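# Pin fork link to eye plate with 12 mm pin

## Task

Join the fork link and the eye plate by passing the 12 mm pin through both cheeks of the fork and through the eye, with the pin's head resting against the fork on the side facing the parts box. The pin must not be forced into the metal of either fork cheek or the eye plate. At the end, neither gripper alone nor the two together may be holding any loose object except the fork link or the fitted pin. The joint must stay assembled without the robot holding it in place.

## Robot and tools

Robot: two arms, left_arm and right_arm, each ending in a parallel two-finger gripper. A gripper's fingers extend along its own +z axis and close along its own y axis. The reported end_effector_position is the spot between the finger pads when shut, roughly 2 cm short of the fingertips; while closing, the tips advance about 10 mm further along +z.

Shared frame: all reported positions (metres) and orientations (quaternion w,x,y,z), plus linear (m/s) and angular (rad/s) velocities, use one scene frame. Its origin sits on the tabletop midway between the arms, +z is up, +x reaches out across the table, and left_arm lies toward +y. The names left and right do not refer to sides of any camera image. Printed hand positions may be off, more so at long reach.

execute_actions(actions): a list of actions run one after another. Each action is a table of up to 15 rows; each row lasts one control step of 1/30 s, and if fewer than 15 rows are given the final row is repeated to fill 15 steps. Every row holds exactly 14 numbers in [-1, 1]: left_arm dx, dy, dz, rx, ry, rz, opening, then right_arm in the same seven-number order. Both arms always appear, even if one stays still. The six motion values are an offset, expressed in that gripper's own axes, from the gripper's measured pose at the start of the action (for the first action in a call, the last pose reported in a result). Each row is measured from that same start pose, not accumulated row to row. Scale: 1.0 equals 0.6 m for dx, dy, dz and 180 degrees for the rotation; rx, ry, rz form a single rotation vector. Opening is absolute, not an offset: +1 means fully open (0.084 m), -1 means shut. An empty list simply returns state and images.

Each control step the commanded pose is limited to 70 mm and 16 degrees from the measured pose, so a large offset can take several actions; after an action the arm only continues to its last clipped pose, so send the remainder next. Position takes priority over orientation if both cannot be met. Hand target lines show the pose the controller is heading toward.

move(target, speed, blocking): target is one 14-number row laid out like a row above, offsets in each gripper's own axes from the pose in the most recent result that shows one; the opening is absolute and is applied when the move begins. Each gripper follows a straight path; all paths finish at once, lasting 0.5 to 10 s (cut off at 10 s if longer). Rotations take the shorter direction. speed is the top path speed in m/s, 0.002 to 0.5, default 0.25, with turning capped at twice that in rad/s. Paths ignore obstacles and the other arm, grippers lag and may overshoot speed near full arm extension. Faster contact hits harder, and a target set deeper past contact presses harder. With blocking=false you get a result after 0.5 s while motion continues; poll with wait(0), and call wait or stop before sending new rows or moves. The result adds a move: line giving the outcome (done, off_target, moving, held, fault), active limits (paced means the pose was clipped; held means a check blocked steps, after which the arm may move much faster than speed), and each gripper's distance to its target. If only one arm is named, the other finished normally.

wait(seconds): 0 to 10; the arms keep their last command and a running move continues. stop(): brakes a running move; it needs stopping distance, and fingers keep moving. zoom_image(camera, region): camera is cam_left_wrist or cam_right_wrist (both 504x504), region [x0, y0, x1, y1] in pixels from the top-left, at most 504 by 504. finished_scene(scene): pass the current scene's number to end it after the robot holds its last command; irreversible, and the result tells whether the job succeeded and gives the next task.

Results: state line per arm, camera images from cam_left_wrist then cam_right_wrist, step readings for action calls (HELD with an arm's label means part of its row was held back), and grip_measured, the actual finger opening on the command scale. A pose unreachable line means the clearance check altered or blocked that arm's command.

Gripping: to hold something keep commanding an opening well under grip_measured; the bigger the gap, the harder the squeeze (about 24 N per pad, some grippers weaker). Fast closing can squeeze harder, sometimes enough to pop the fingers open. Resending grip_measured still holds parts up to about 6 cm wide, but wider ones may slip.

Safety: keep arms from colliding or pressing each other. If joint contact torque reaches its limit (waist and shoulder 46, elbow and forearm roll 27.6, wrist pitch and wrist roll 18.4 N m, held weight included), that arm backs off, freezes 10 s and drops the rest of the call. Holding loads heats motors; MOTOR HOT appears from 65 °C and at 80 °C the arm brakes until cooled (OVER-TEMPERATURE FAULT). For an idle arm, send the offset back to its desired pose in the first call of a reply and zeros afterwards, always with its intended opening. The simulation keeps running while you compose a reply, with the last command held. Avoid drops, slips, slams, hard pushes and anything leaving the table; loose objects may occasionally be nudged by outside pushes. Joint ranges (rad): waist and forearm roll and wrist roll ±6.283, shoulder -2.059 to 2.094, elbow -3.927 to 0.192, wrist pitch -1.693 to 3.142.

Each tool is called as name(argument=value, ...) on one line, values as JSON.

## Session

execute_actions(actions=[])

Scene clock: 0.00 s.
left_arm: end_effector_position=(+0.5306, +0.1015, +0.1767) grip_measured=+1.00 end_effector_quat_wxyz=(+0.287, +0.884, +0.304, +0.207) end_effector_velocity=(-0.000, +0.000, -0.000) end_effector_angular_velocity=(-0.001, +0.000, +0.001) | right_arm: end_effector_position=(+0.6375, -0.1408, +0.3426) grip_measured=-0.61 end_effector_quat_wxyz=(+0.161, +0.209, +0.932, +0.248) end_effector_velocity=(+0.000, -0.000, +0.000) end_effector_angular_velocity=(-0.000, -0.001, +0.000)
Joint positions: left_arm=[-0.428 -0.084 -0.663 -1.287  0.102  0.12   0.084] | right_arm=[ 0.167  0.218 -1.525  0.417  0.825 -2.689  0.017]
Joint velocities: left_arm=[ 0.    -0.     0.    -0.001 -0.     0.     0.   ] | right_arm=[-0.    -0.     0.    -0.    -0.001 -0.001 -0.   ]
Motor temperatures (°C, as the motors report them): left_arm=[24 27 34 26 29 28] | right_arm=[27 31 33 28 28 27]
Hand target (left_arm): +0.531, +0.101, +0.177; +0.287, +0.884, +0.304, +0.207
Hand target (right_arm): +0.637, -0.141, +0.343; +0.161, +0.209, +0.932, +0.248

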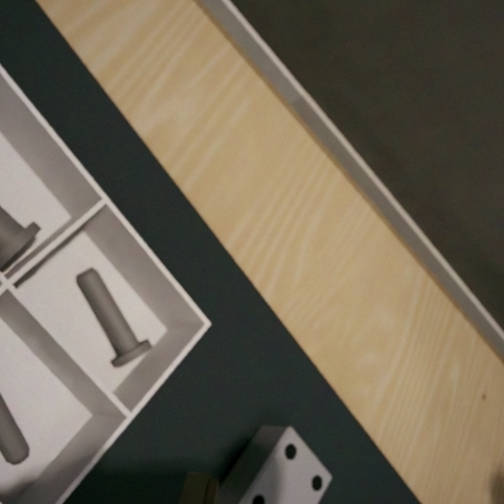

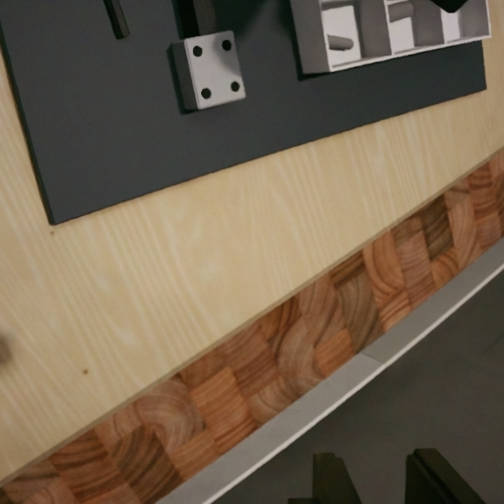

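move(target=[-0.0272,-0.0248,-0.3462,0.1902,-0.1372,0.2014,0.4, 0.2965,0.0058,0.0191,0.1616,0.1049,-0.1362,-0.05], speed=0.3)

Scene clock: 27.13 s.
left_arm: end_effector_position=(+0.4005, +0.1804, +0.3196) grip_measured=+0.39 end_effector_quat_wxyz=(-0.000, +1.000, +0.001, +0.000) end_effector_velocity=(+0.001, -0.000, +0.003) end_effector_angular_velocity=(-0.001, -0.005, -0.001) | right_arm: end_effector_position=(+0.4900, -0.0498, +0.3004) grip_measured=-0.06 end_effector_quat_wxyz=(-0.001, -0.001, +1.000, +0.001) end_effector_velocity=(-0.001, +0.001, -0.001) end_effector_angular_velocity=(-0.003, +0.003, +0.003)
Joint positions: left_arm=[-0.26  -0.425 -0.988  0.001  1.413 -0.3    0.061] | right_arm=[ 0.486  0.278 -1.701  0.003  1.422 -2.603  0.041]
Joint velocities: left_arm=[-0.    -0.001 -0.006  0.001  0.003  0.     0.   ] | right_arm=[ 0.002  0.001 -0.    -0.001  0.003 -0.001 -0.   ]
Motor temperatures (°C, as the motors report them): left_arm=[24 28 40 26 29 28] | right_arm=[27 33 40 28 29 27]
Hand target (left_arm): +0.401, +0.180, +0.320; -0.000, +1.000, +0.001, +0.001
Hand target (right_arm): +0.490, -0.050, +0.300; -0.001, -0.001, +1.000, +0.001
Off the commanded pose (left_arm): 0.001 m, 0 deg.
Off the commanded pose (right_arm): 0.000 m, 0 deg.
move: done

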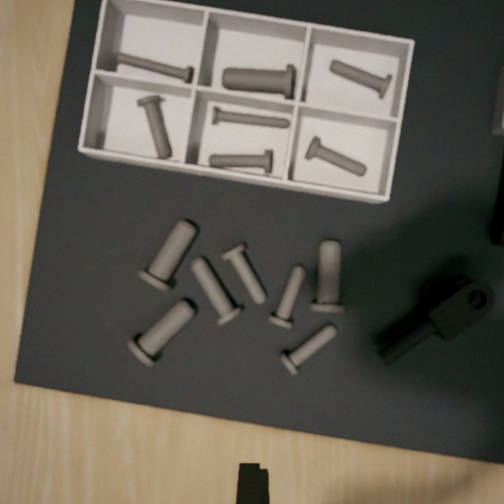

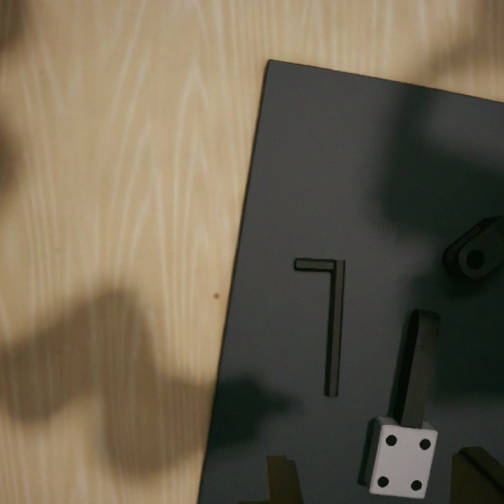

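zoom_image(camera="cam_left_wrist", region=[110, 200, 360, 390])

zoom_image(camera="cam_left_wrist", region=[354, 230, 504, 380])

zoom_image(camera="cam_left_wrist", region=[70, 0, 430, 210])

zoom_image(camera="cam_right_wrist", region=[264, 200, 504, 504])

Region (110, 200, 360, 390) of cam_left_wrist's 504x504 image, scaled by 2.016, with more detail than that image has; it fills the top 383 rows of this view, and the rest is white.

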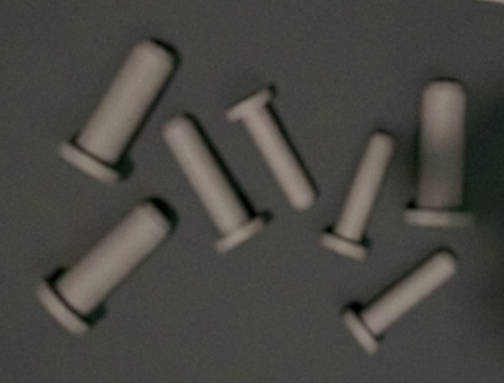

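Region (354, 230, 504, 380) of cam_left_wrist's 504x504 image, scaled by 3.360, with more detail than that image has.

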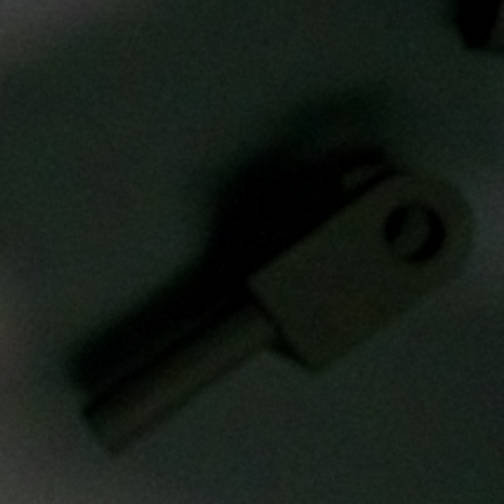

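Region (70, 0, 430, 210) of cam_left_wrist's 504x504 image, scaled by 1.400, with more detail than that image has; it fills the top 294 rows of this view, and the rest is white.

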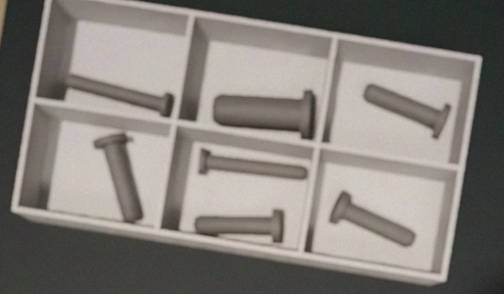

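Region (264, 200, 504, 504) of cam_right_wrist's 504x504 image, scaled by 1.658, with more detail than that image has; it fills the left 398 columns of this view, and the rest is white.

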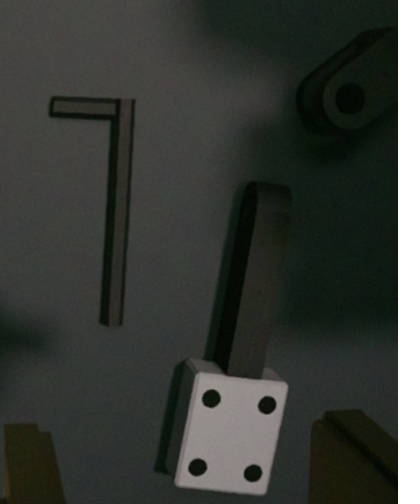

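move(target=[-0.0078,0.105,0.3743,0,0,0.3028,-0.25, 0.2167,-0.25,0,0,0,0.45,0.4], speed=0.45)

zoom_image(camera="cam_left_wrist", region=[260, 200, 504, 504])

Scene clock: 101.17 s.
left_arm: end_effector_position=(+0.3957, +0.1162, +0.0953) grip_measured=-0.27 end_effector_quat_wxyz=(+0.000, +0.889, -0.458, +0.001) end_effector_velocity=(-0.002, +0.001, -0.003) end_effector_angular_velocity=(+0.003, +0.006, -0.003) | right_arm: end_effector_position=(+0.3602, -0.1998, +0.3007) grip_measured=+0.39 end_effector_quat_wxyz=(-0.001, +0.649, +0.761, +0.000) end_effector_velocity=(-0.000, -0.001, +0.001) end_effector_angular_velocity=(+0.000, -0.003, -0.004)
Joint positions: left_arm=[-0.426 -0.121 -0.589 -0.001  0.708  0.487  0.032] | right_arm=[ 0.32  -0.376 -0.975  0.003  1.351 -1.355  0.061]
Joint velocities: left_arm=[-0.001  0.003  0.005  0.    -0.001  0.002 -0.   ] | right_arm=[-0.001 -0.003  0.001 -0.001 -0.     0.003 -0.   ]
Motor temperatures (°C, as the motors report them): left_arm=[24 28 43 26 29 28] | right_arm=[27 33 42 28 29 27]
Hand target (left_arm): +0.395, +0.116, +0.095; +0.000, +0.889, -0.458, +0.000
Hand target (right_arm): +0.360, -0.200, +0.301; -0.001, +0.649, +0.761, +0.001
Off the commanded pose (left_arm): 0.002 m, 0 deg.
Off the commanded pose (right_arm): 0.001 m, 0 deg.
move: done

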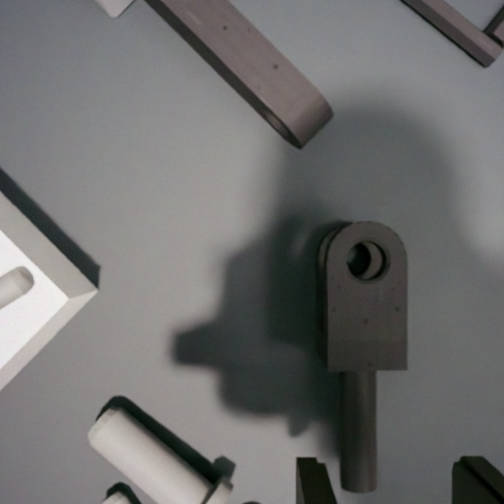

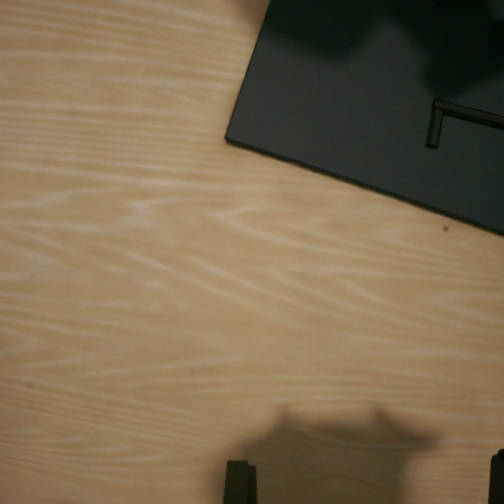

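Region (260, 200, 504, 504) of cam_left_wrist's 504x504 image, scaled by 1.658, with more detail than that image has; it fills the left 405 columns of this view, and the rest is white.

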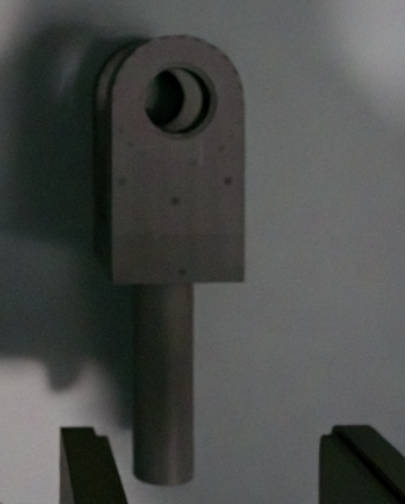

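move(target=[0,0.0004,0.0938,0,0,0,-0.25, 0,0,0,0,0,0,0.4], speed=0.12)

execute_actions(actions=[[[0,0,0,0,0,0,-0.32,0,0,0,0,0,0,0.4],[0,0,0,0,0,0,-0.39,0,0,0,0,0,0,0.4],[0,0,0,0,0,0,-0.46,0,0,0,0,0,0,0.4],[0,0,0,0,0,0,-0.53,0,0,0,0,0,0,0.4],[0,0,0,0,0,0,-0.59,0,0,0,0,0,0,0.4],[0,0,0,0,0,0,-0.63,0,0,0,0,0,0,0.4],[0,0,0,0,0,0,-0.66,0,0,0,0,0,0,0.4],[0,0,0,0,0,0,-0.68,0,0,0,0,0,0,0.4],[0,0,0,0,0,0,-0.7,0,0,0,0,0,0,0.4],[0,0,0,0,0,0,-0.72,0,0,0,0,0,0,0.4],[0,0,0,0,0,0,-0.74,0,0,0,0,0,0,0.4],[0,0,0,0,0,0,-0.77,0,0,0,0,0,0,0.4],[0,0,0,0,0,0,-0.82,0,0,0,0,0,0,0.4],[0,0,0,0,0,0,-0.9,0,0,0,0,0,0,0.4],[0,0,0,0,0,0,-1,0,0,0,0,0,0,0.4]]])

Scene clock: 118.30 s.
left_arm: end_effector_position=(+0.3957, +0.1156, +0.0393) grip_measured=-0.27 end_effector_quat_wxyz=(+0.001, +0.889, -0.458, +0.002) end_effector_velocity=(-0.003, +0.001, -0.003) end_effector_angular_velocity=(+0.003, +0.007, +0.000) | right_arm: end_effector_position=(+0.3602, -0.1998, +0.3007) grip_measured=+0.39 end_effector_quat_wxyz=(-0.001, +0.649, +0.761, +0.000) end_effector_velocity=(+0.000, +0.000, -0.000) end_effector_angular_velocity=(+0.001, -0.000, -0.000)
Joint positions: left_arm=[-0.427  0.036 -0.555 -0.002  0.516  0.488  0.032] | right_arm=[ 0.32  -0.376 -0.975  0.003  1.351 -1.355  0.061]
Joint velocities: left_arm=[-0.     0.003  0.005 -0.001 -0.001  0.001 -0.   ] | right_arm=[-0.    -0.     0.     0.    -0.001 -0.     0.   ]
Motor temperatures (°C, as the motors report them): left_arm=[24 28 42 26 29 28] | right_arm=[27 33 42 28 29 27]
Hand target (left_arm): +0.395, +0.116, +0.039; +0.001, +0.889, -0.458, +0.001
Hand target (right_arm): +0.360, -0.200, +0.301; -0.001, +0.649, +0.761, +0.000
Off the commanded pose (left_arm): 0.000 m, 0 deg.
Off the commanded pose (right_arm): 0.000 m, 0 deg.
move: done

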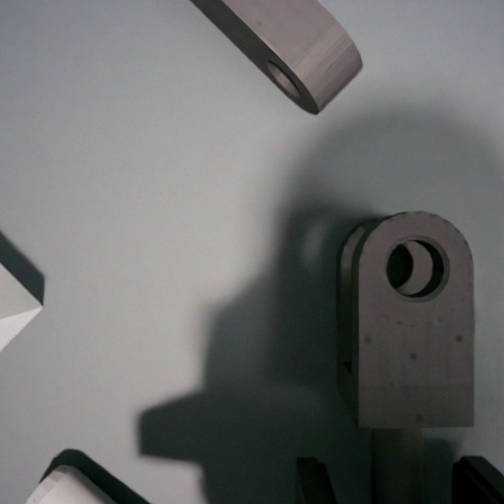

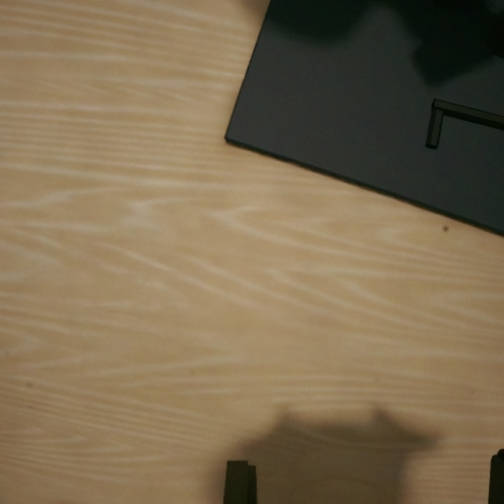

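Scene clock: 118.80 s.
left_arm: end_effector_position=(+0.3956, +0.1156, +0.0393) grip_measured=-0.74 end_effector_quat_wxyz=(+0.001, +0.889, -0.458, +0.002) end_effector_velocity=(-0.000, +0.000, -0.000) end_effector_angular_velocity=(+0.000, +0.002, +0.001) | right_arm: end_effector_position=(+0.3602, -0.1998, +0.3007) grip_measured=+0.39 end_effector_quat_wxyz=(-0.001, +0.649, +0.761, +0.000) end_effector_velocity=(+0.000, -0.000, +0.000) end_effector_angular_velocity=(-0.000, -0.001, -0.000)
Joint positions: left_arm=[-0.427  0.036 -0.555 -0.002  0.516  0.488  0.011] | right_arm=[ 0.32  -0.376 -0.975  0.003  1.351 -1.355  0.061]
Joint velocities: left_arm=[-0.     0.001 -0.    -0.001  0.001 -0.    -0.   ] | right_arm=[-0.    -0.     0.    -0.001 -0.001  0.    -0.   ]
Motor temperatures (°C, as the motors report them): left_arm=[24 28 42 26 29 28] | right_arm=[27 33 42 28 29 27]
Hand target (left_arm): +0.396, +0.116, +0.039; +0.001, +0.889, -0.458, +0.002
Hand target (right_arm): +0.360, -0.200, +0.301; -0.001, +0.649, +0.761, +0.000
Off the commanded pose (left_arm): 0.000 m, 0 deg.
Off the commanded pose (right_arm): 0.000 m, 0 deg.
Step readings (end_effector_position):
0: left_arm (+0.3957, +0.1156, +0.0393) | right_arm (+0.3602, -0.1998, +0.3007)
1: left_arm (+0.3956, +0.1157, +0.0392) | right_arm (+0.3602, -0.1998, +0.3007)
2: left_arm (+0.3956, +0.1157, +0.0392) | right_arm (+0.3602, -0.1998, +0.3007)
4: left_arm (+0.3957, +0.1156, +0.0394) | right_arm (+0.3602, -0.1998, +0.3007)
8: left_arm (+0.3957, +0.1156, +0.0394) | right_arm (+0.3602, -0.1998, +0.3007)
15: end_effector_position above

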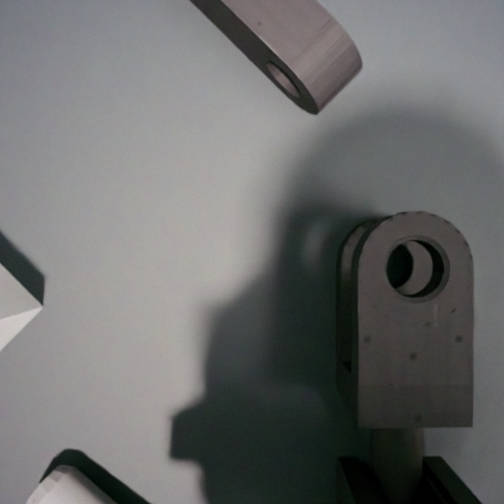

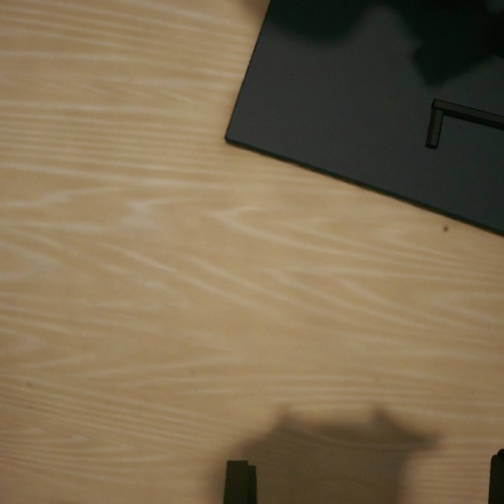

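execute_actions(actions=[])

Scene clock: 135.13 s.
left_arm: end_effector_position=(+0.3957, +0.1156, +0.0393) grip_measured=-0.74 end_effector_quat_wxyz=(+0.001, +0.889, -0.458, +0.002) end_effector_velocity=(-0.000, +0.000, -0.000) end_effector_angular_velocity=(-0.000, +0.001, +0.001) | right_arm: end_effector_position=(+0.3602, -0.1998, +0.3007) grip_measured=+0.39 end_effector_quat_wxyz=(-0.001, +0.649, +0.761, +0.000) end_effector_velocity=(+0.000, -0.000, +0.000) end_effector_angular_velocity=(-0.000, -0.000, +0.000)
Joint positions: left_arm=[-0.427  0.036 -0.555 -0.002  0.516  0.488  0.011] | right_arm=[ 0.32  -0.376 -0.975  0.003  1.351 -1.355  0.061]
Joint velocities: left_arm=[ 0.    -0.    -0.    -0.001  0.001 -0.    -0.   ] | right_arm=[-0.     0.    -0.    -0.001 -0.    -0.    -0.   ]
Motor temperatures (°C, as the motors report them): left_arm=[24 28 41 26 29 28] | right_arm=[27 32 43 28 29 27]
Hand target (left_arm): +0.396, +0.116, +0.039; +0.001, +0.889, -0.458, +0.002
Hand target (right_arm): +0.360, -0.200, +0.301; -0.001, +0.649, +0.761, +0.000
Off the commanded pose (left_arm): 0.000 m, 0 deg.
Off the commanded pose (right_arm): 0.000 m, 0 deg.

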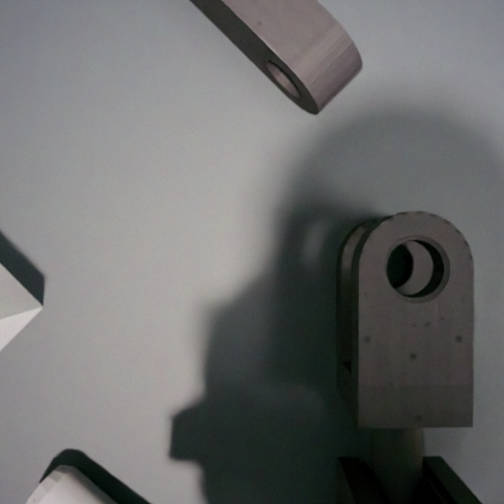

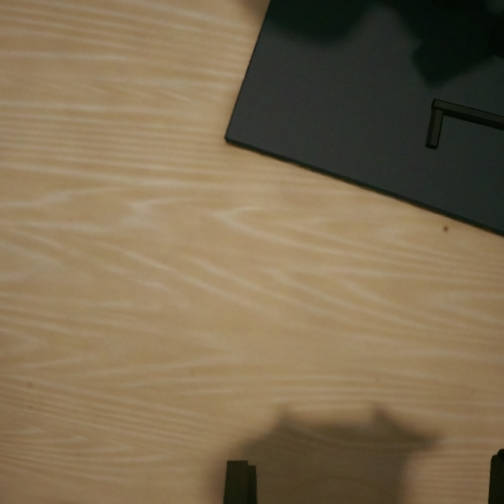

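move(target=[0,0,-0.085,0,0,0,-1, 0,0,0,0,0,0,0.4], speed=0.12)

Scene clock: 159.03 s.
left_arm: end_effector_position=(+0.3954, +0.1161, +0.0899) grip_measured=-0.74 end_effector_quat_wxyz=(+0.000, +0.889, -0.458, +0.001) end_effector_velocity=(+0.003, -0.002, +0.003) end_effector_angular_velocity=(-0.004, -0.008, +0.001) | right_arm: end_effector_position=(+0.3602, -0.1998, +0.3007) grip_measured=+0.39 end_effector_quat_wxyz=(-0.001, +0.649, +0.761, +0.000) end_effector_velocity=(+0.000, +0.000, +0.000) end_effector_angular_velocity=(+0.001, -0.002, -0.000)
Joint positions: left_arm=[-0.426 -0.108 -0.584 -0.001  0.69   0.487  0.011] | right_arm=[ 0.32  -0.376 -0.975  0.003  1.351 -1.355  0.061]
Joint velocities: left_arm=[-0.    -0.003 -0.006 -0.001  0.    -0.    -0.   ] | right_arm=[ 0.    -0.     0.    -0.    -0.002  0.    -0.   ]
Motor temperatures (°C, as the motors report them): left_arm=[24 28 40 26 29 28] | right_arm=[27 32 43 28 29 27]
Hand target (left_arm): +0.396, +0.116, +0.090; +0.000, +0.889, -0.458, +0.002
Hand target (right_arm): +0.360, -0.200, +0.301; -0.001, +0.649, +0.761, +0.000
Off the commanded pose (left_arm): 0.001 m, 0 deg.
Off the commanded pose (right_arm): 0.000 m, 0 deg.
move: done

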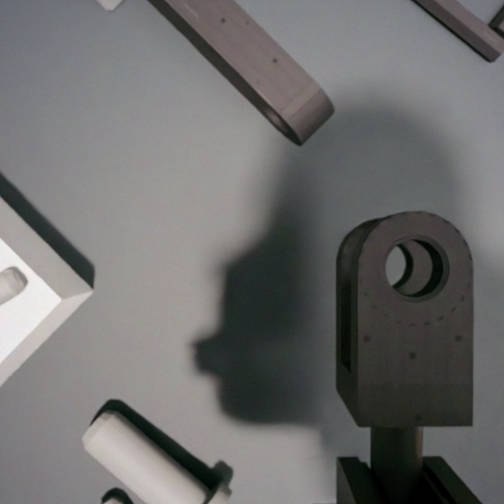

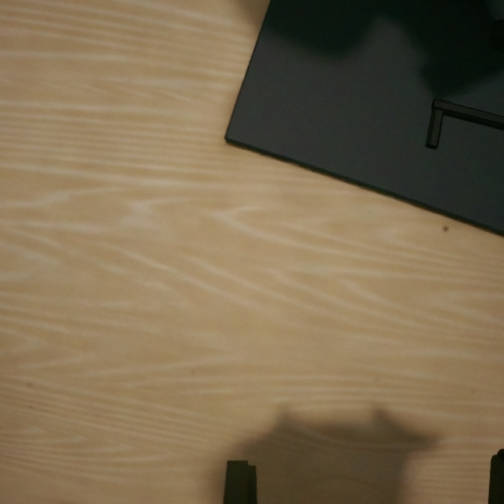

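move(target=[0.1058,0.1275,-0.1835,-0.4585,0.2357,-0.2367,-1, 0.3347,0.1426,0.001,0,0,0.5504,0.4], speed=0.4)

Scene clock: 167.60 s.
left_arm: end_effector_position=(+0.3694, +0.0208, +0.1991) grip_measured=-0.74 end_effector_quat_wxyz=(+0.706, +0.708, +0.001, -0.002) end_effector_velocity=(-0.001, -0.000, -0.001) end_effector_angular_velocity=(-0.001, +0.004, +0.000) | right_arm: end_effector_position=(+0.4129, +0.0120, +0.3001) grip_measured=+0.39 end_effector_quat_wxyz=(-0.002, +1.000, +0.000, -0.001) end_effector_velocity=(-0.000, +0.000, -0.001) end_effector_angular_velocity=(-0.002, +0.001, -0.003)
Joint positions: left_arm=[-0.009  0.049 -0.477 -1.611  1.549  1.14   0.011] | right_arm=[ 0.661  0.178 -1.566  0.004  1.387  0.715  0.061]
Joint velocities: left_arm=[-0.     0.001  0.004 -0.001  0.001  0.001 -0.   ] | right_arm=[ 0.001  0.002 -0.002 -0.001  0.002  0.004 -0.   ]
Motor temperatures (°C, as the motors report them): left_arm=[24 28 41 26 29 28] | right_arm=[27 32 43 28 29 27]
Hand target (left_arm): +0.369, +0.021, +0.199; +0.706, +0.708, +0.001, -0.002
Hand target (right_arm): +0.413, +0.012, +0.300; -0.002, +1.000, +0.000, -0.001
Off the commanded pose (left_arm): 0.001 m, 0 deg.
Off the commanded pose (right_arm): 0.000 m, 0 deg.
move: done

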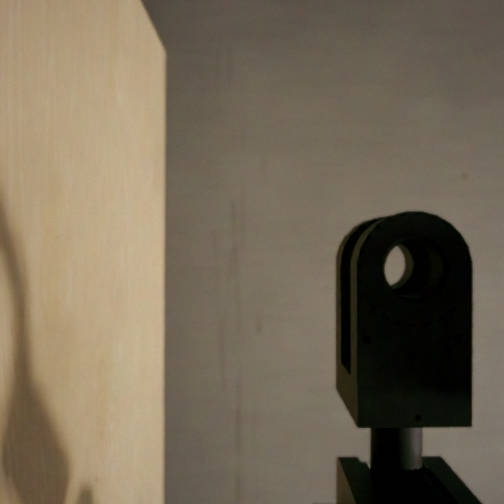

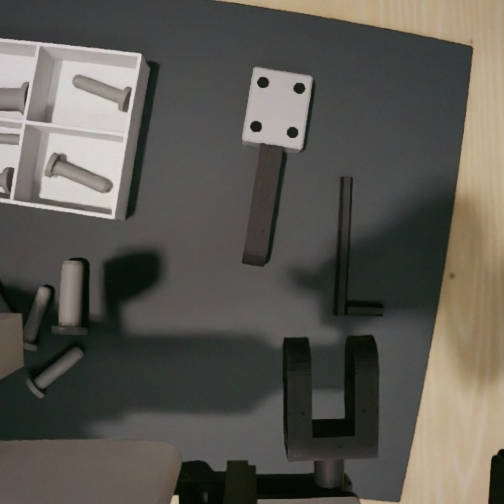

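zoom_image(camera="cam_right_wrist", region=[250, 320, 430, 504])

Region (250, 320, 430, 504) of cam_right_wrist's 504x504 image, scaled by 2.739, with more detail than that image has; it fills the left 493 columns of this view, and the rest is white.

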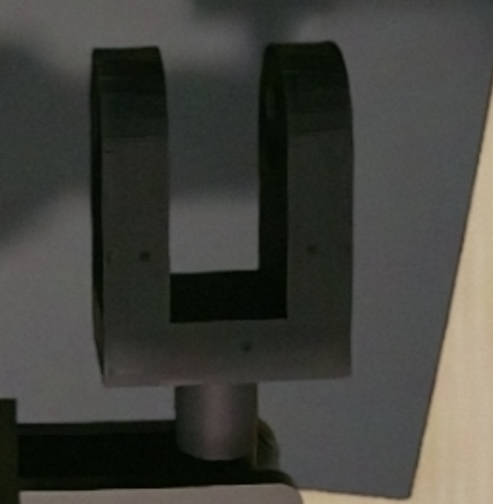

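move(target=[0,0,0,0,0,0,-1, 0.0033,-0.0038,0.145,0,0,0,0.3], speed=0.12)

Scene clock: 203.47 s.
left_arm: end_effector_position=(+0.3694, +0.0208, +0.1991) grip_measured=-0.74 end_effector_quat_wxyz=(+0.706, +0.708, +0.001, -0.002) end_effector_velocity=(+0.000, +0.000, -0.000) end_effector_angular_velocity=(+0.001, -0.000, -0.000) | right_arm: end_effector_position=(+0.4149, +0.0146, +0.2137) grip_measured=+0.29 end_effector_quat_wxyz=(-0.002, +1.000, +0.000, -0.001) end_effector_velocity=(-0.002, -0.002, -0.006) end_effector_angular_velocity=(-0.007, +0.010, -0.001)
Joint positions: left_arm=[-0.009  0.049 -0.477 -1.611  1.549  1.14   0.011] | right_arm=[ 0.663  0.212 -1.363  0.004  1.149  0.715  0.056]
Joint velocities: left_arm=[-0.     0.    -0.     0.    -0.001  0.     0.   ] | right_arm=[-0.     0.004  0.008  0.001  0.     0.     0.   ]
Motor temperatures (°C, as the motors report them): left_arm=[24 28 39 26 30 28] | right_arm=[27 33 43 28 29 27]
Hand target (left_arm): +0.369, +0.021, +0.199; +0.706, +0.708, +0.001, -0.002
Hand target (right_arm): +0.415, +0.014, +0.213; -0.002, +1.000, +0.000, -0.001
Off the commanded pose (left_arm): 0.000 m, 0 deg.
Off the commanded pose (right_arm): 0.001 m, 0 deg.
move: done

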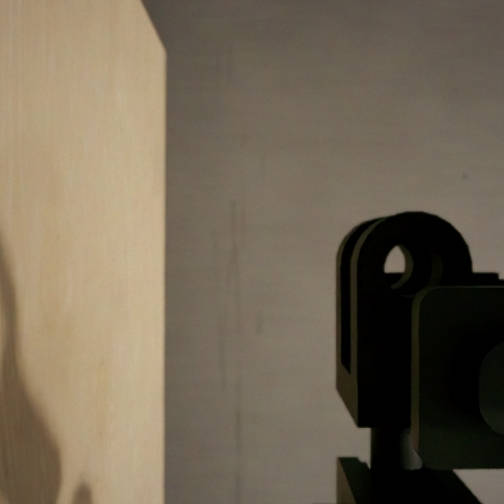

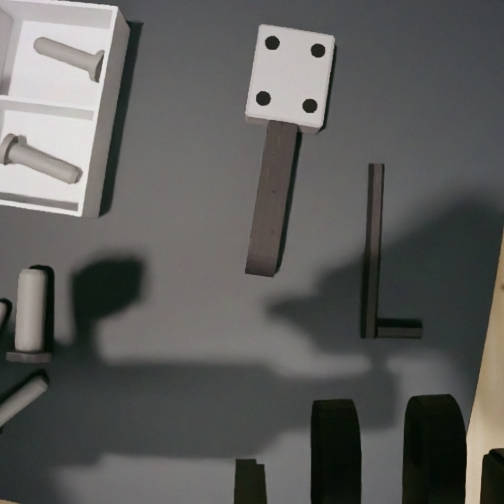

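zoom_image(camera="cam_right_wrist", region=[220, 380, 504, 504])

zoom_image(camera="cam_left_wrist", region=[320, 200, 504, 504])

Region (220, 380, 504, 504) of cam_right_wrist's 504x504 image, scaled by 1.775, with more detail than that image has; it fills the top 220 rows of this view, and the rest is white.

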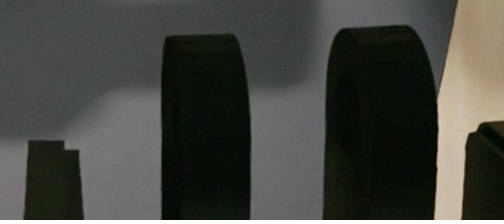

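Region (320, 200, 504, 504) of cam_left_wrist's 504x504 image, scaled by 1.658, with more detail than that image has; it fills the left 305 columns of this view, and the rest is white.

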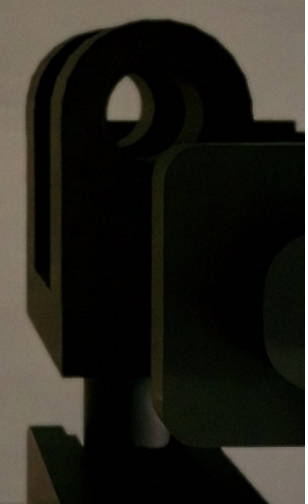

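execute_actions(actions=[[[0,0,0,0,0,0,-1,0,0,0.001,0,0,0,0.27],[0,0,0,0,0,0,-1,0,0,0.001,0,0,0,0.23],[0,0,0,0,0,0,-1,0,0,0.001,0,0,0,0.19],[0,0,0,0,0,0,-1,0,0,0.001,0,0,0,0.15],[0,0,0,0,0,0,-1,0,0,0.001,0,0,0,0.11],[0,0,0,0,0,0,-1,0,0,0.001,0,0,0,0.07],[0,0,0,0,0,0,-1,0,0,0.001,0,0,0,0.03],[0,0,0,0,0,0,-1,0,0,0.001,0,0,0,-0.01],[0,0,0,0,0,0,-1,0,0,0.001,0,0,0,-0.05],[0,0,0,0,0,0,-1,0,0,0.001,0,0,0,-0.08],[0,0,0,0,0,0,-1,0,0,0.001,0,0,0,-0.11],[0,0,0,0,0,0,-1,0,0,0.001,0,0,0,-0.13],[0,0,0,0,0,0,-1,0,0,0.001,0,0,0,-0.15],[0,0,0,0,0,0,-1,0,0,0.001,0,0,0,-0.165],[0,0,0,0,0,0,-1,0,0,0.001,0,0,0,-0.18]],[[0,0,0,0,0,0,-1,0,0,0,0,0,0,-0.195],[0,0,0,0,0,0,-1,0,0,0,0,0,0,-0.21],[0,0,0,0,0,0,-1,0,0,0,0,0,0,-0.225],[0,0,0,0,0,0,-1,0,0,0,0,0,0,-0.24],[0,0,0,0,0,0,-1,0,0,0,0,0,0,-0.255],[0,0,0,0,0,0,-1,0,0,0,0,0,0,-0.27],[0,0,0,0,0,0,-1,0,0,0,0,0,0,-0.29],[0,0,0,0,0,0,-1,0,0,0,0,0,0,-0.32],[0,0,0,0,0,0,-1,0,0,0,0,0,0,-0.36],[0,0,0,0,0,0,-1,0,0,0,0,0,0,-0.40],[0,0,0,0,0,0,-1,0,0,0,0,0,0,-0.44],[0,0,0,0,0,0,-1,0,0,0,0,0,0,-0.48],[0,0,0,0,0,0,-1,0,0,0,0,0,0,-0.52],[0,0,0,0,0,0,-1,0,0,0,0,0,0,-0.56],[0,0,0,0,0,0,-1,0,0,0,0,0,0,-0.6]]])

Scene clock: 221.43 s.
left_arm: end_effector_position=(+0.3694, +0.0210, +0.1988) grip_measured=-0.74 end_effector_quat_wxyz=(+0.706, +0.708, +0.001, -0.002) end_effector_velocity=(-0.000, -0.000, +0.000) end_effector_angular_velocity=(-0.001, -0.000, -0.001) | right_arm: end_effector_position=(+0.4150, +0.0140, +0.2129) grip_measured=-0.23 end_effector_quat_wxyz=(-0.002, +1.000, +0.000, -0.001) end_effector_velocity=(-0.000, +0.000, +0.000) end_effector_angular_velocity=(-0.000, +0.000, -0.000)
Joint positions: left_arm=[-0.008  0.049 -0.477 -1.611  1.548  1.14   0.011] | right_arm=[ 0.662  0.213 -1.362  0.004  1.148  0.715  0.034]
Joint velocities: left_arm=[-0.     0.    -0.     0.     0.001 -0.    -0.   ] | right_arm=[ 0.     0.    -0.     0.     0.001  0.001  0.   ]
Motor temperatures (°C, as the motors report them): left_arm=[24 28 39 26 30 28] | right_arm=[27 33 43 28 29 27]
Hand target (left_arm): +0.369, +0.021, +0.199; +0.706, +0.708, +0.001, -0.002
Hand target (right_arm): +0.415, +0.014, +0.213; -0.002, +1.000, +0.000, -0.001
Off the commanded pose (left_arm): 0.000 m, 0 deg.
Off the commanded pose (right_arm): 0.000 m, 0 deg.
Step readings (end_effector_position; steps 1 to 15: 1st action; 16 to 30: 2nd action):
0: left_arm (+0.3694, +0.0208, +0.1991) | right_arm (+0.4147, +0.0144, +0.2131)
1: left_arm (+0.3694, +0.0208, +0.1991) | right_arm (+0.4147, +0.0144, +0.2131)
2: left_arm (+0.3694, +0.0208, +0.1991) | right_arm (+0.4148, +0.0145, +0.2131)
4: left_arm (+0.3694, +0.0208, +0.1991) | right_arm (+0.4148, +0.0145, +0.2131)
8: left_arm (+0.3694, +0.0208, +0.1991) | right_arm (+0.4148, +0.0146, +0.2131)
15: left_arm (+0.3694, +0.0209, +0.1990) | right_arm (+0.4149, +0.0144, +0.2130)
16: left_arm (+0.3694, +0.0209, +0.1990) | right_arm (+0.4149, +0.0142, +0.2130)
17: left_arm (+0.3694, +0.0210, +0.1989) | right_arm (+0.4150, +0.0140, +0.2129)
19: left_arm (+0.3694, +0.0211, +0.1988) | right_arm (+0.4150, +0.0138, +0.2129)
23: left_arm (+0.3694, +0.0211, +0.1988) | right_arm (+0.4150, +0.0139, +0.2129)
30: end_effector_position above

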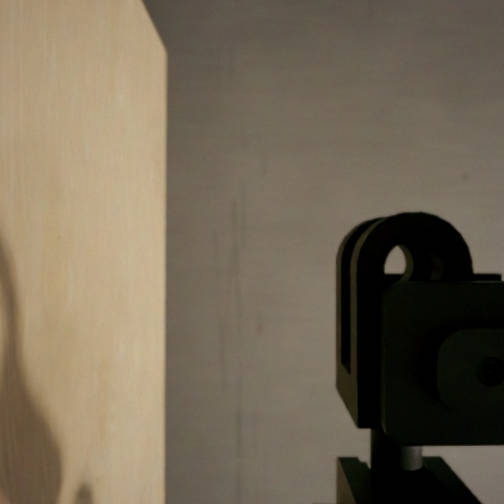

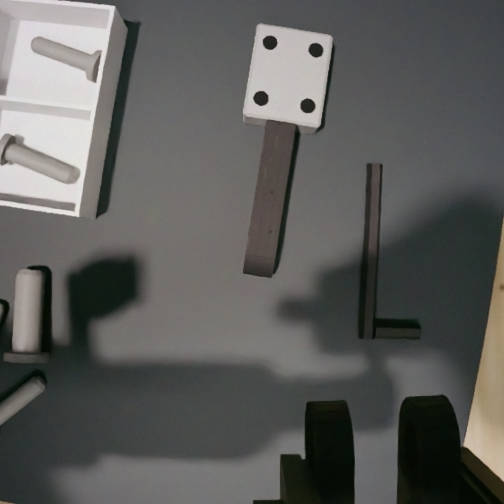

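zoom_image(camera="cam_right_wrist", region=[200, 110, 380, 290])

Region (200, 110, 380, 290) of cam_right_wrist's 504x504 image, scaled by 2.800, with more detail than that image has.

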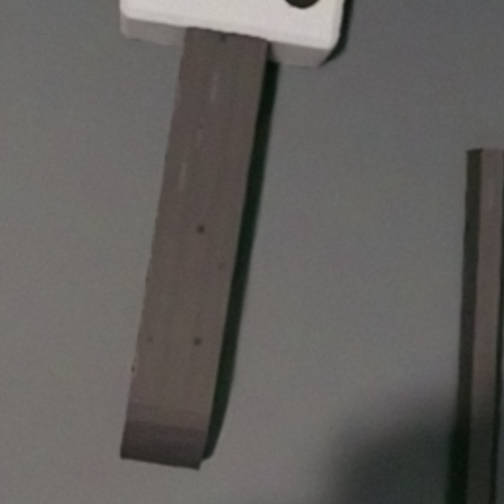

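zoom_image(camera="cam_left_wrist", region=[324, 200, 504, 460])

Region (324, 200, 504, 460) of cam_left_wrist's 504x504 image, scaled by 1.938, with more detail than that image has; it fills the left 349 columns of this view, and the rest is white.

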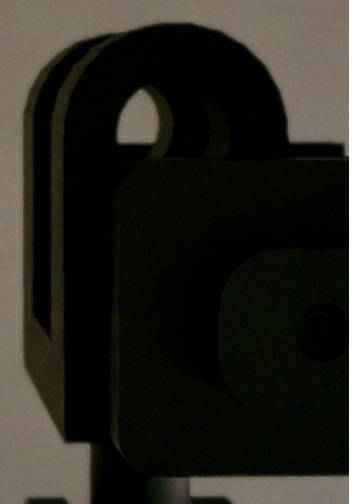

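execute_actions(actions=[[[0,0,0,0,0,0,-0.78,0,0,0,0,0,0,-0.6],[0,0,0,0,0,0,-0.7,0,0,0,0,0,0,-0.6],[0,0,0,0,0,0,-0.62,0,0,0,0,0,0,-0.6],[0,0,0,0,0,0,-0.54,0,0,0,0,0,0,-0.6],[0,0,0,0,0,0,-0.47,0,0,0,0,0,0,-0.6],[0,0,-0.002,0,0,0,-0.42,0,0,0,0,0,0,-0.6],[0,0,-0.006,0,0,0,-0.4,0,0,0,0,0,0,-0.6],[0,0,-0.012,0,0,0,-0.4,0,0,0,0,0,0,-0.6],[0,0,-0.02,0,0,0,-0.4,0,0,0,0,0,0,-0.6],[0,0,-0.029,0,0,0,-0.4,0,0,0,0,0,0,-0.6],[0,0,-0.038,0,0,0,-0.4,0,0,0,0,0,0,-0.6],[0,0,-0.047,0,0,0,-0.4,0,0,0,0,0,0,-0.6],[0,0,-0.055,0,0,0,-0.4,0,0,0,0,0,0,-0.6],[0,0,-0.062,0,0,0,-0.4,0,0,0,0,0,0,-0.6],[0,0,-0.067,0,0,0,-0.4,0,0,0,0,0,0,-0.6]]])

execute_actions(actions=[])

Scene clock: 257.67 s.
left_arm: end_effector_position=(+0.3695, +0.0501, +0.1986) grip_measured=-0.42 end_effector_quat_wxyz=(+0.706, +0.709, +0.002, -0.001) end_effector_velocity=(+0.002, +0.142, -0.003) end_effector_angular_velocity=(+0.011, +0.004, +0.015) | right_arm: end_effector_position=(+0.4148, +0.0143, +0.2129) grip_measured=-0.23 end_effector_quat_wxyz=(-0.002, +1.000, +0.000, -0.001) end_effector_velocity=(+0.001, -0.003, +0.000) end_effector_angular_velocity=(-0.004, +0.002, -0.002)
Joint positions: left_arm=[ 0.095  0.05  -0.477 -1.518  1.59   1.14   0.026] | right_arm=[ 0.663  0.213 -1.362  0.004  1.148  0.715  0.034]
Joint velocities: left_arm=[ 0.501  0.02  -0.025  0.447  0.191  0.002  0.   ] | right_arm=[-0.004 -0.001  0.001 -0.002  0.004 -0.001 -0.   ]
Motor temperatures (°C, as the motors report them): left_arm=[24 28 40 26 31 28] | right_arm=[27 33 45 28 30 27]
Hand target (left_arm): +0.369, +0.060, +0.198; +0.705, +0.709, +0.002, -0.001
Hand target (right_arm): +0.415, +0.014, +0.213; -0.002, +1.000, +0.000, -0.001
Off the commanded pose (left_arm): 0.011 m, 0 deg.
Off the commanded pose (right_arm): 0.000 m, 0 deg.
Step readings (end_effector_position):
0: left_arm (+0.3694, +0.0209, +0.1990) | right_arm (+0.4149, +0.0144, +0.2130)
1: left_arm (+0.3694, +0.0209, +0.1990) | right_arm (+0.4149, +0.0143, +0.2130)
2: left_arm (+0.3694, +0.0209, +0.1990) | right_arm (+0.4149, +0.0143, +0.2130)
4: left_arm (+0.3694, +0.0202, +0.2002) | right_arm (+0.4145, +0.0158, +0.2132)
8: left_arm (+0.3694, +0.0219, +0.2002) | right_arm (+0.4143, +0.0156, +0.2128)
15: end_effector_position above

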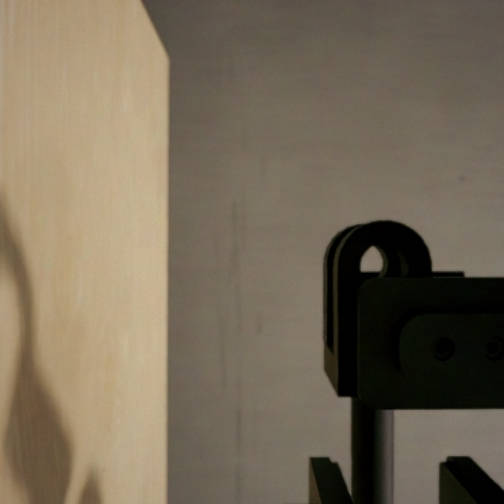

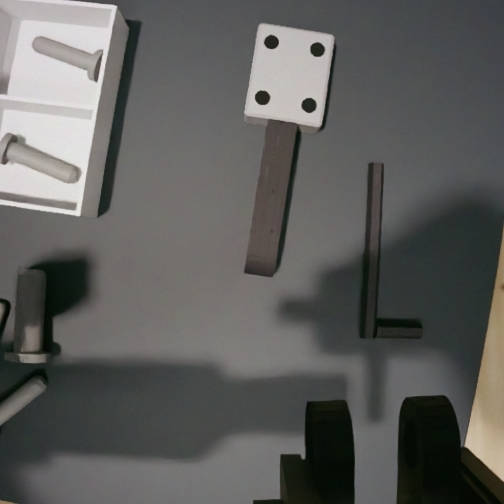

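Scene clock: 257.67 s.
left_arm: end_effector_position=(+0.3695, +0.0501, +0.1986) grip_measured=-0.42 end_effector_quat_wxyz=(+0.706, +0.709, +0.002, -0.001) end_effector_velocity=(+0.002, +0.142, -0.003) end_effector_angular_velocity=(+0.011, +0.004, +0.015) | right_arm: end_effector_position=(+0.4148, +0.0143, +0.2129) grip_measured=-0.23 end_effector_quat_wxyz=(-0.002, +1.000, +0.000, -0.001) end_effector_velocity=(+0.001, -0.003, +0.000) end_effector_angular_velocity=(-0.004, +0.002, -0.002)
Joint positions: left_arm=[ 0.095  0.05  -0.477 -1.518  1.59   1.14   0.026] | right_arm=[ 0.663  0.213 -1.362  0.004  1.148  0.715  0.034]
Joint velocities: left_arm=[ 0.501  0.02  -0.025  0.447  0.191  0.002  0.   ] | right_arm=[-0.004 -0.001  0.001 -0.002  0.004 -0.001 -0.   ]
Motor temperatures (°C, as the motors report them): left_arm=[24 28 40 26 31 28] | right_arm=[27 33 45 28 30 27]
Hand target (left_arm): +0.369, +0.060, +0.198; +0.705, +0.709, +0.002, -0.001
Hand target (right_arm): +0.415, +0.014, +0.213; -0.002, +1.000, +0.000, -0.001
Off the commanded pose (left_arm): 0.011 m, 0 deg.
Off the commanded pose (right_arm): 0.000 m, 0 deg.

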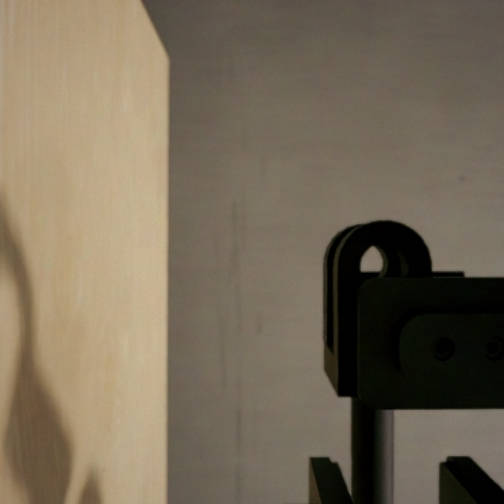

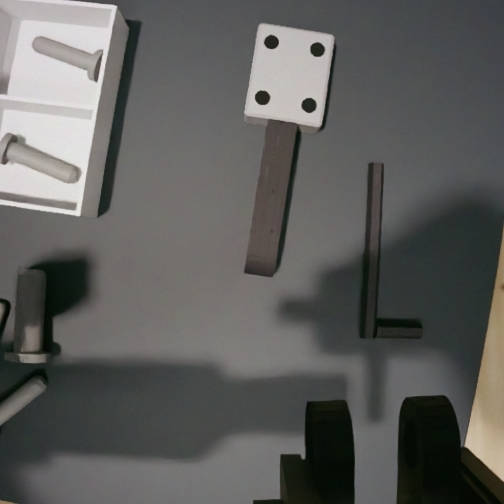

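move(target=[0.0783,-0.1489,-0.2987,0.4851,0.1352,-0.1338,-0.4, 0.0817,-0.0497,0.2382,-0.0012,0.0007,0.05,-0.6], speed=0.42)

Scene clock: 272.20 s.
left_arm: end_effector_position=(+0.4168, +0.2294, +0.1107) grip_measured=-0.42 end_effector_quat_wxyz=(+0.002, +0.963, +0.268, +0.002) end_effector_velocity=(+0.000, +0.000, +0.000) end_effector_angular_velocity=(+0.005, -0.000, +0.000) | right_arm: end_effector_position=(+0.4637, +0.0444, +0.0702) grip_measured=-0.23 end_effector_quat_wxyz=(-0.000, +0.997, -0.078, +0.001) end_effector_velocity=(-0.002, -0.002, -0.004) end_effector_angular_velocity=(-0.006, +0.006, +0.001)
Joint positions: left_arm=[-0.115 -0.208 -0.552 -0.002  0.756 -0.694  0.026] | right_arm=[ 0.648  0.571 -1.459 -0.001  0.887  0.86   0.034]
Joint velocities: left_arm=[-0.001  0.001 -0.002  0.007  0.001 -0.006 -0.   ] | right_arm=[-0.     0.004  0.004 -0.001  0.    -0.     0.   ]
Motor temperatures (°C, as the motors report them): left_arm=[24 28 40 26 31 28] | right_arm=[27 34 45 28 30 27]
Hand target (left_arm): +0.417, +0.229, +0.111; +0.001, +0.964, +0.268, +0.002
Hand target (right_arm): +0.464, +0.044, +0.070; +0.000, +0.997, -0.078, +0.000
Off the commanded pose (left_arm): 0.001 m, 0 deg.
Off the commanded pose (right_arm): 0.000 m, 0 deg.
move: done

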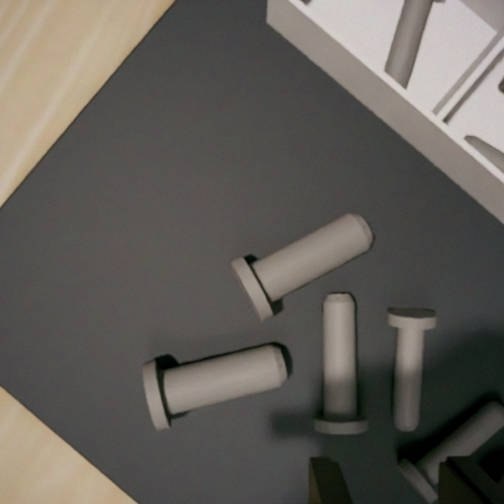

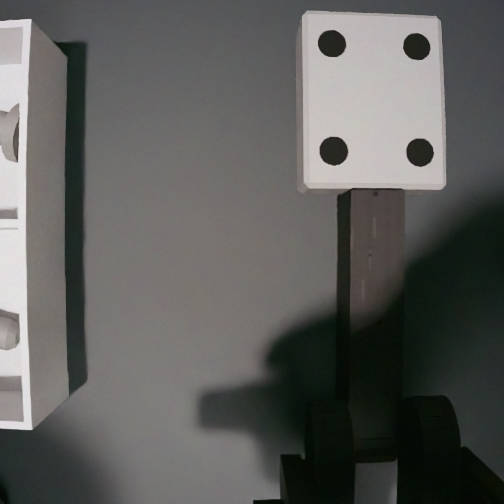

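zoom_image(camera="cam_left_wrist", region=[280, 280, 504, 504])

zoom_image(camera="cam_right_wrist", region=[290, 170, 480, 504])

Region (280, 280, 504, 504) of cam_left_wrist's 504x504 image, scaled by 2.250, with more detail than that image has.

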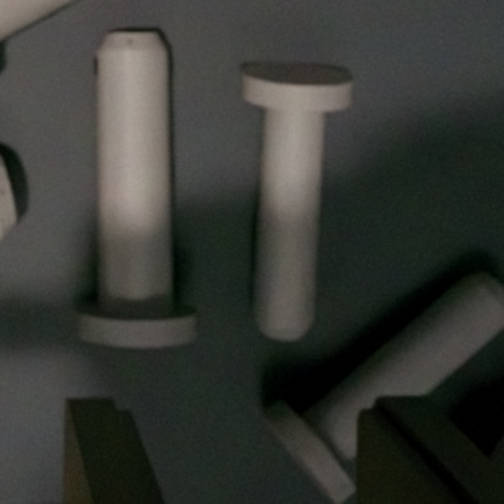

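Region (290, 170, 480, 504) of cam_right_wrist's 504x504 image, scaled by 1.509, with more detail than that image has; it fills the left 287 columns of this view, and the rest is white.

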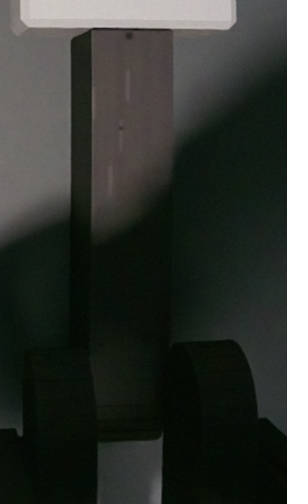

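execute_actions(actions=[])

zoom_image(camera="cam_right_wrist", region=[325, 180, 425, 280])

zoom_image(camera="cam_right_wrist", region=[295, 384, 475, 504])

Scene clock: 297.20 s.
left_arm: end_effector_position=(+0.4168, +0.2294, +0.1106) grip_measured=-0.42 end_effector_quat_wxyz=(+0.001, +0.964, +0.268, +0.002) end_effector_velocity=(-0.000, +0.000, -0.000) end_effector_angular_velocity=(+0.001, +0.000, -0.001) | right_arm: end_effector_position=(+0.4635, +0.0443, +0.0698) grip_measured=-0.23 end_effector_quat_wxyz=(+0.000, +0.997, -0.078, +0.000) end_effector_velocity=(+0.000, -0.000, +0.000) end_effector_angular_velocity=(+0.000, +0.001, -0.001)
Joint positions: left_arm=[-0.116 -0.208 -0.553 -0.002  0.757 -0.695  0.026] | right_arm=[ 0.648  0.571 -1.459 -0.001  0.887  0.86   0.034]
Joint velocities: left_arm=[ 0.    -0.     0.     0.002  0.     0.    -0.   ] | right_arm=[-0.    -0.    -0.     0.001  0.001 -0.     0.   ]
Motor temperatures (°C, as the motors report them): left_arm=[24 28 41 26 30 28] | right_arm=[27 34 44 28 29 27]
Hand target (left_arm): +0.417, +0.229, +0.111; +0.001, +0.964, +0.268, +0.002
Hand target (right_arm): +0.464, +0.044, +0.070; +0.000, +0.997, -0.078, +0.000
Off the commanded pose (left_arm): 0.001 m, 0 deg.
Off the commanded pose (right_arm): 0.000 m, 0 deg.

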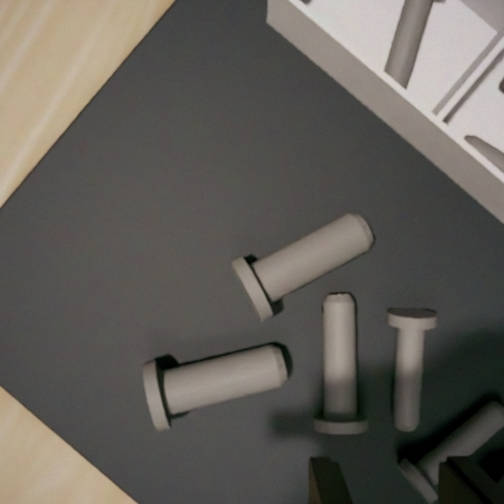

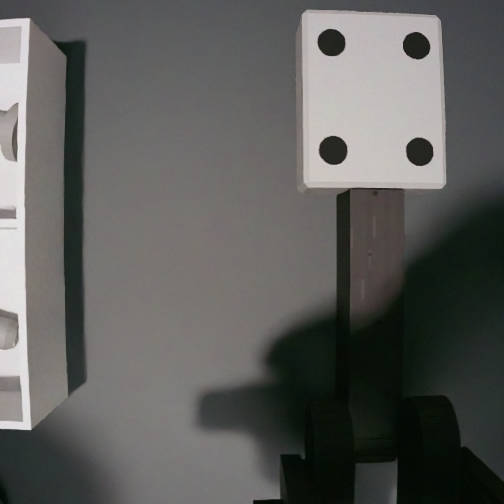

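Region (325, 180, 425, 280) of cam_right_wrist's 504x504 image, scaled by 5.040, with more detail than that image has.

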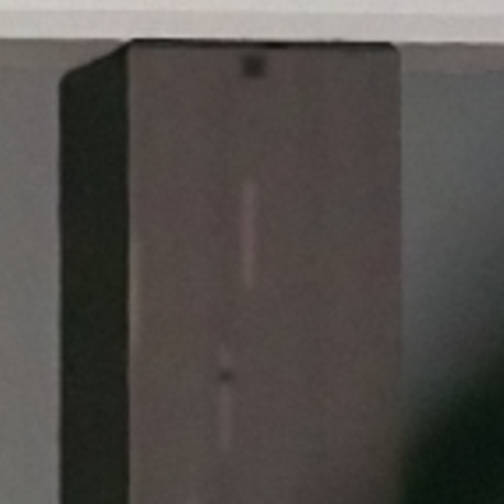

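Region (295, 384, 475, 504) of cam_right_wrist's 504x504 image, scaled by 2.800, with more detail than that image has.

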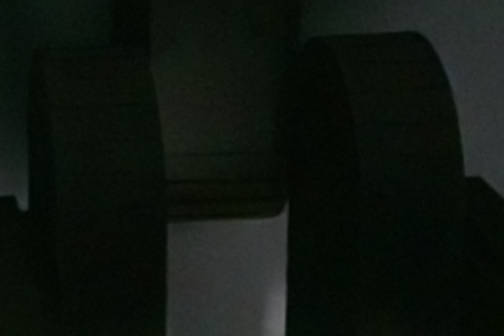

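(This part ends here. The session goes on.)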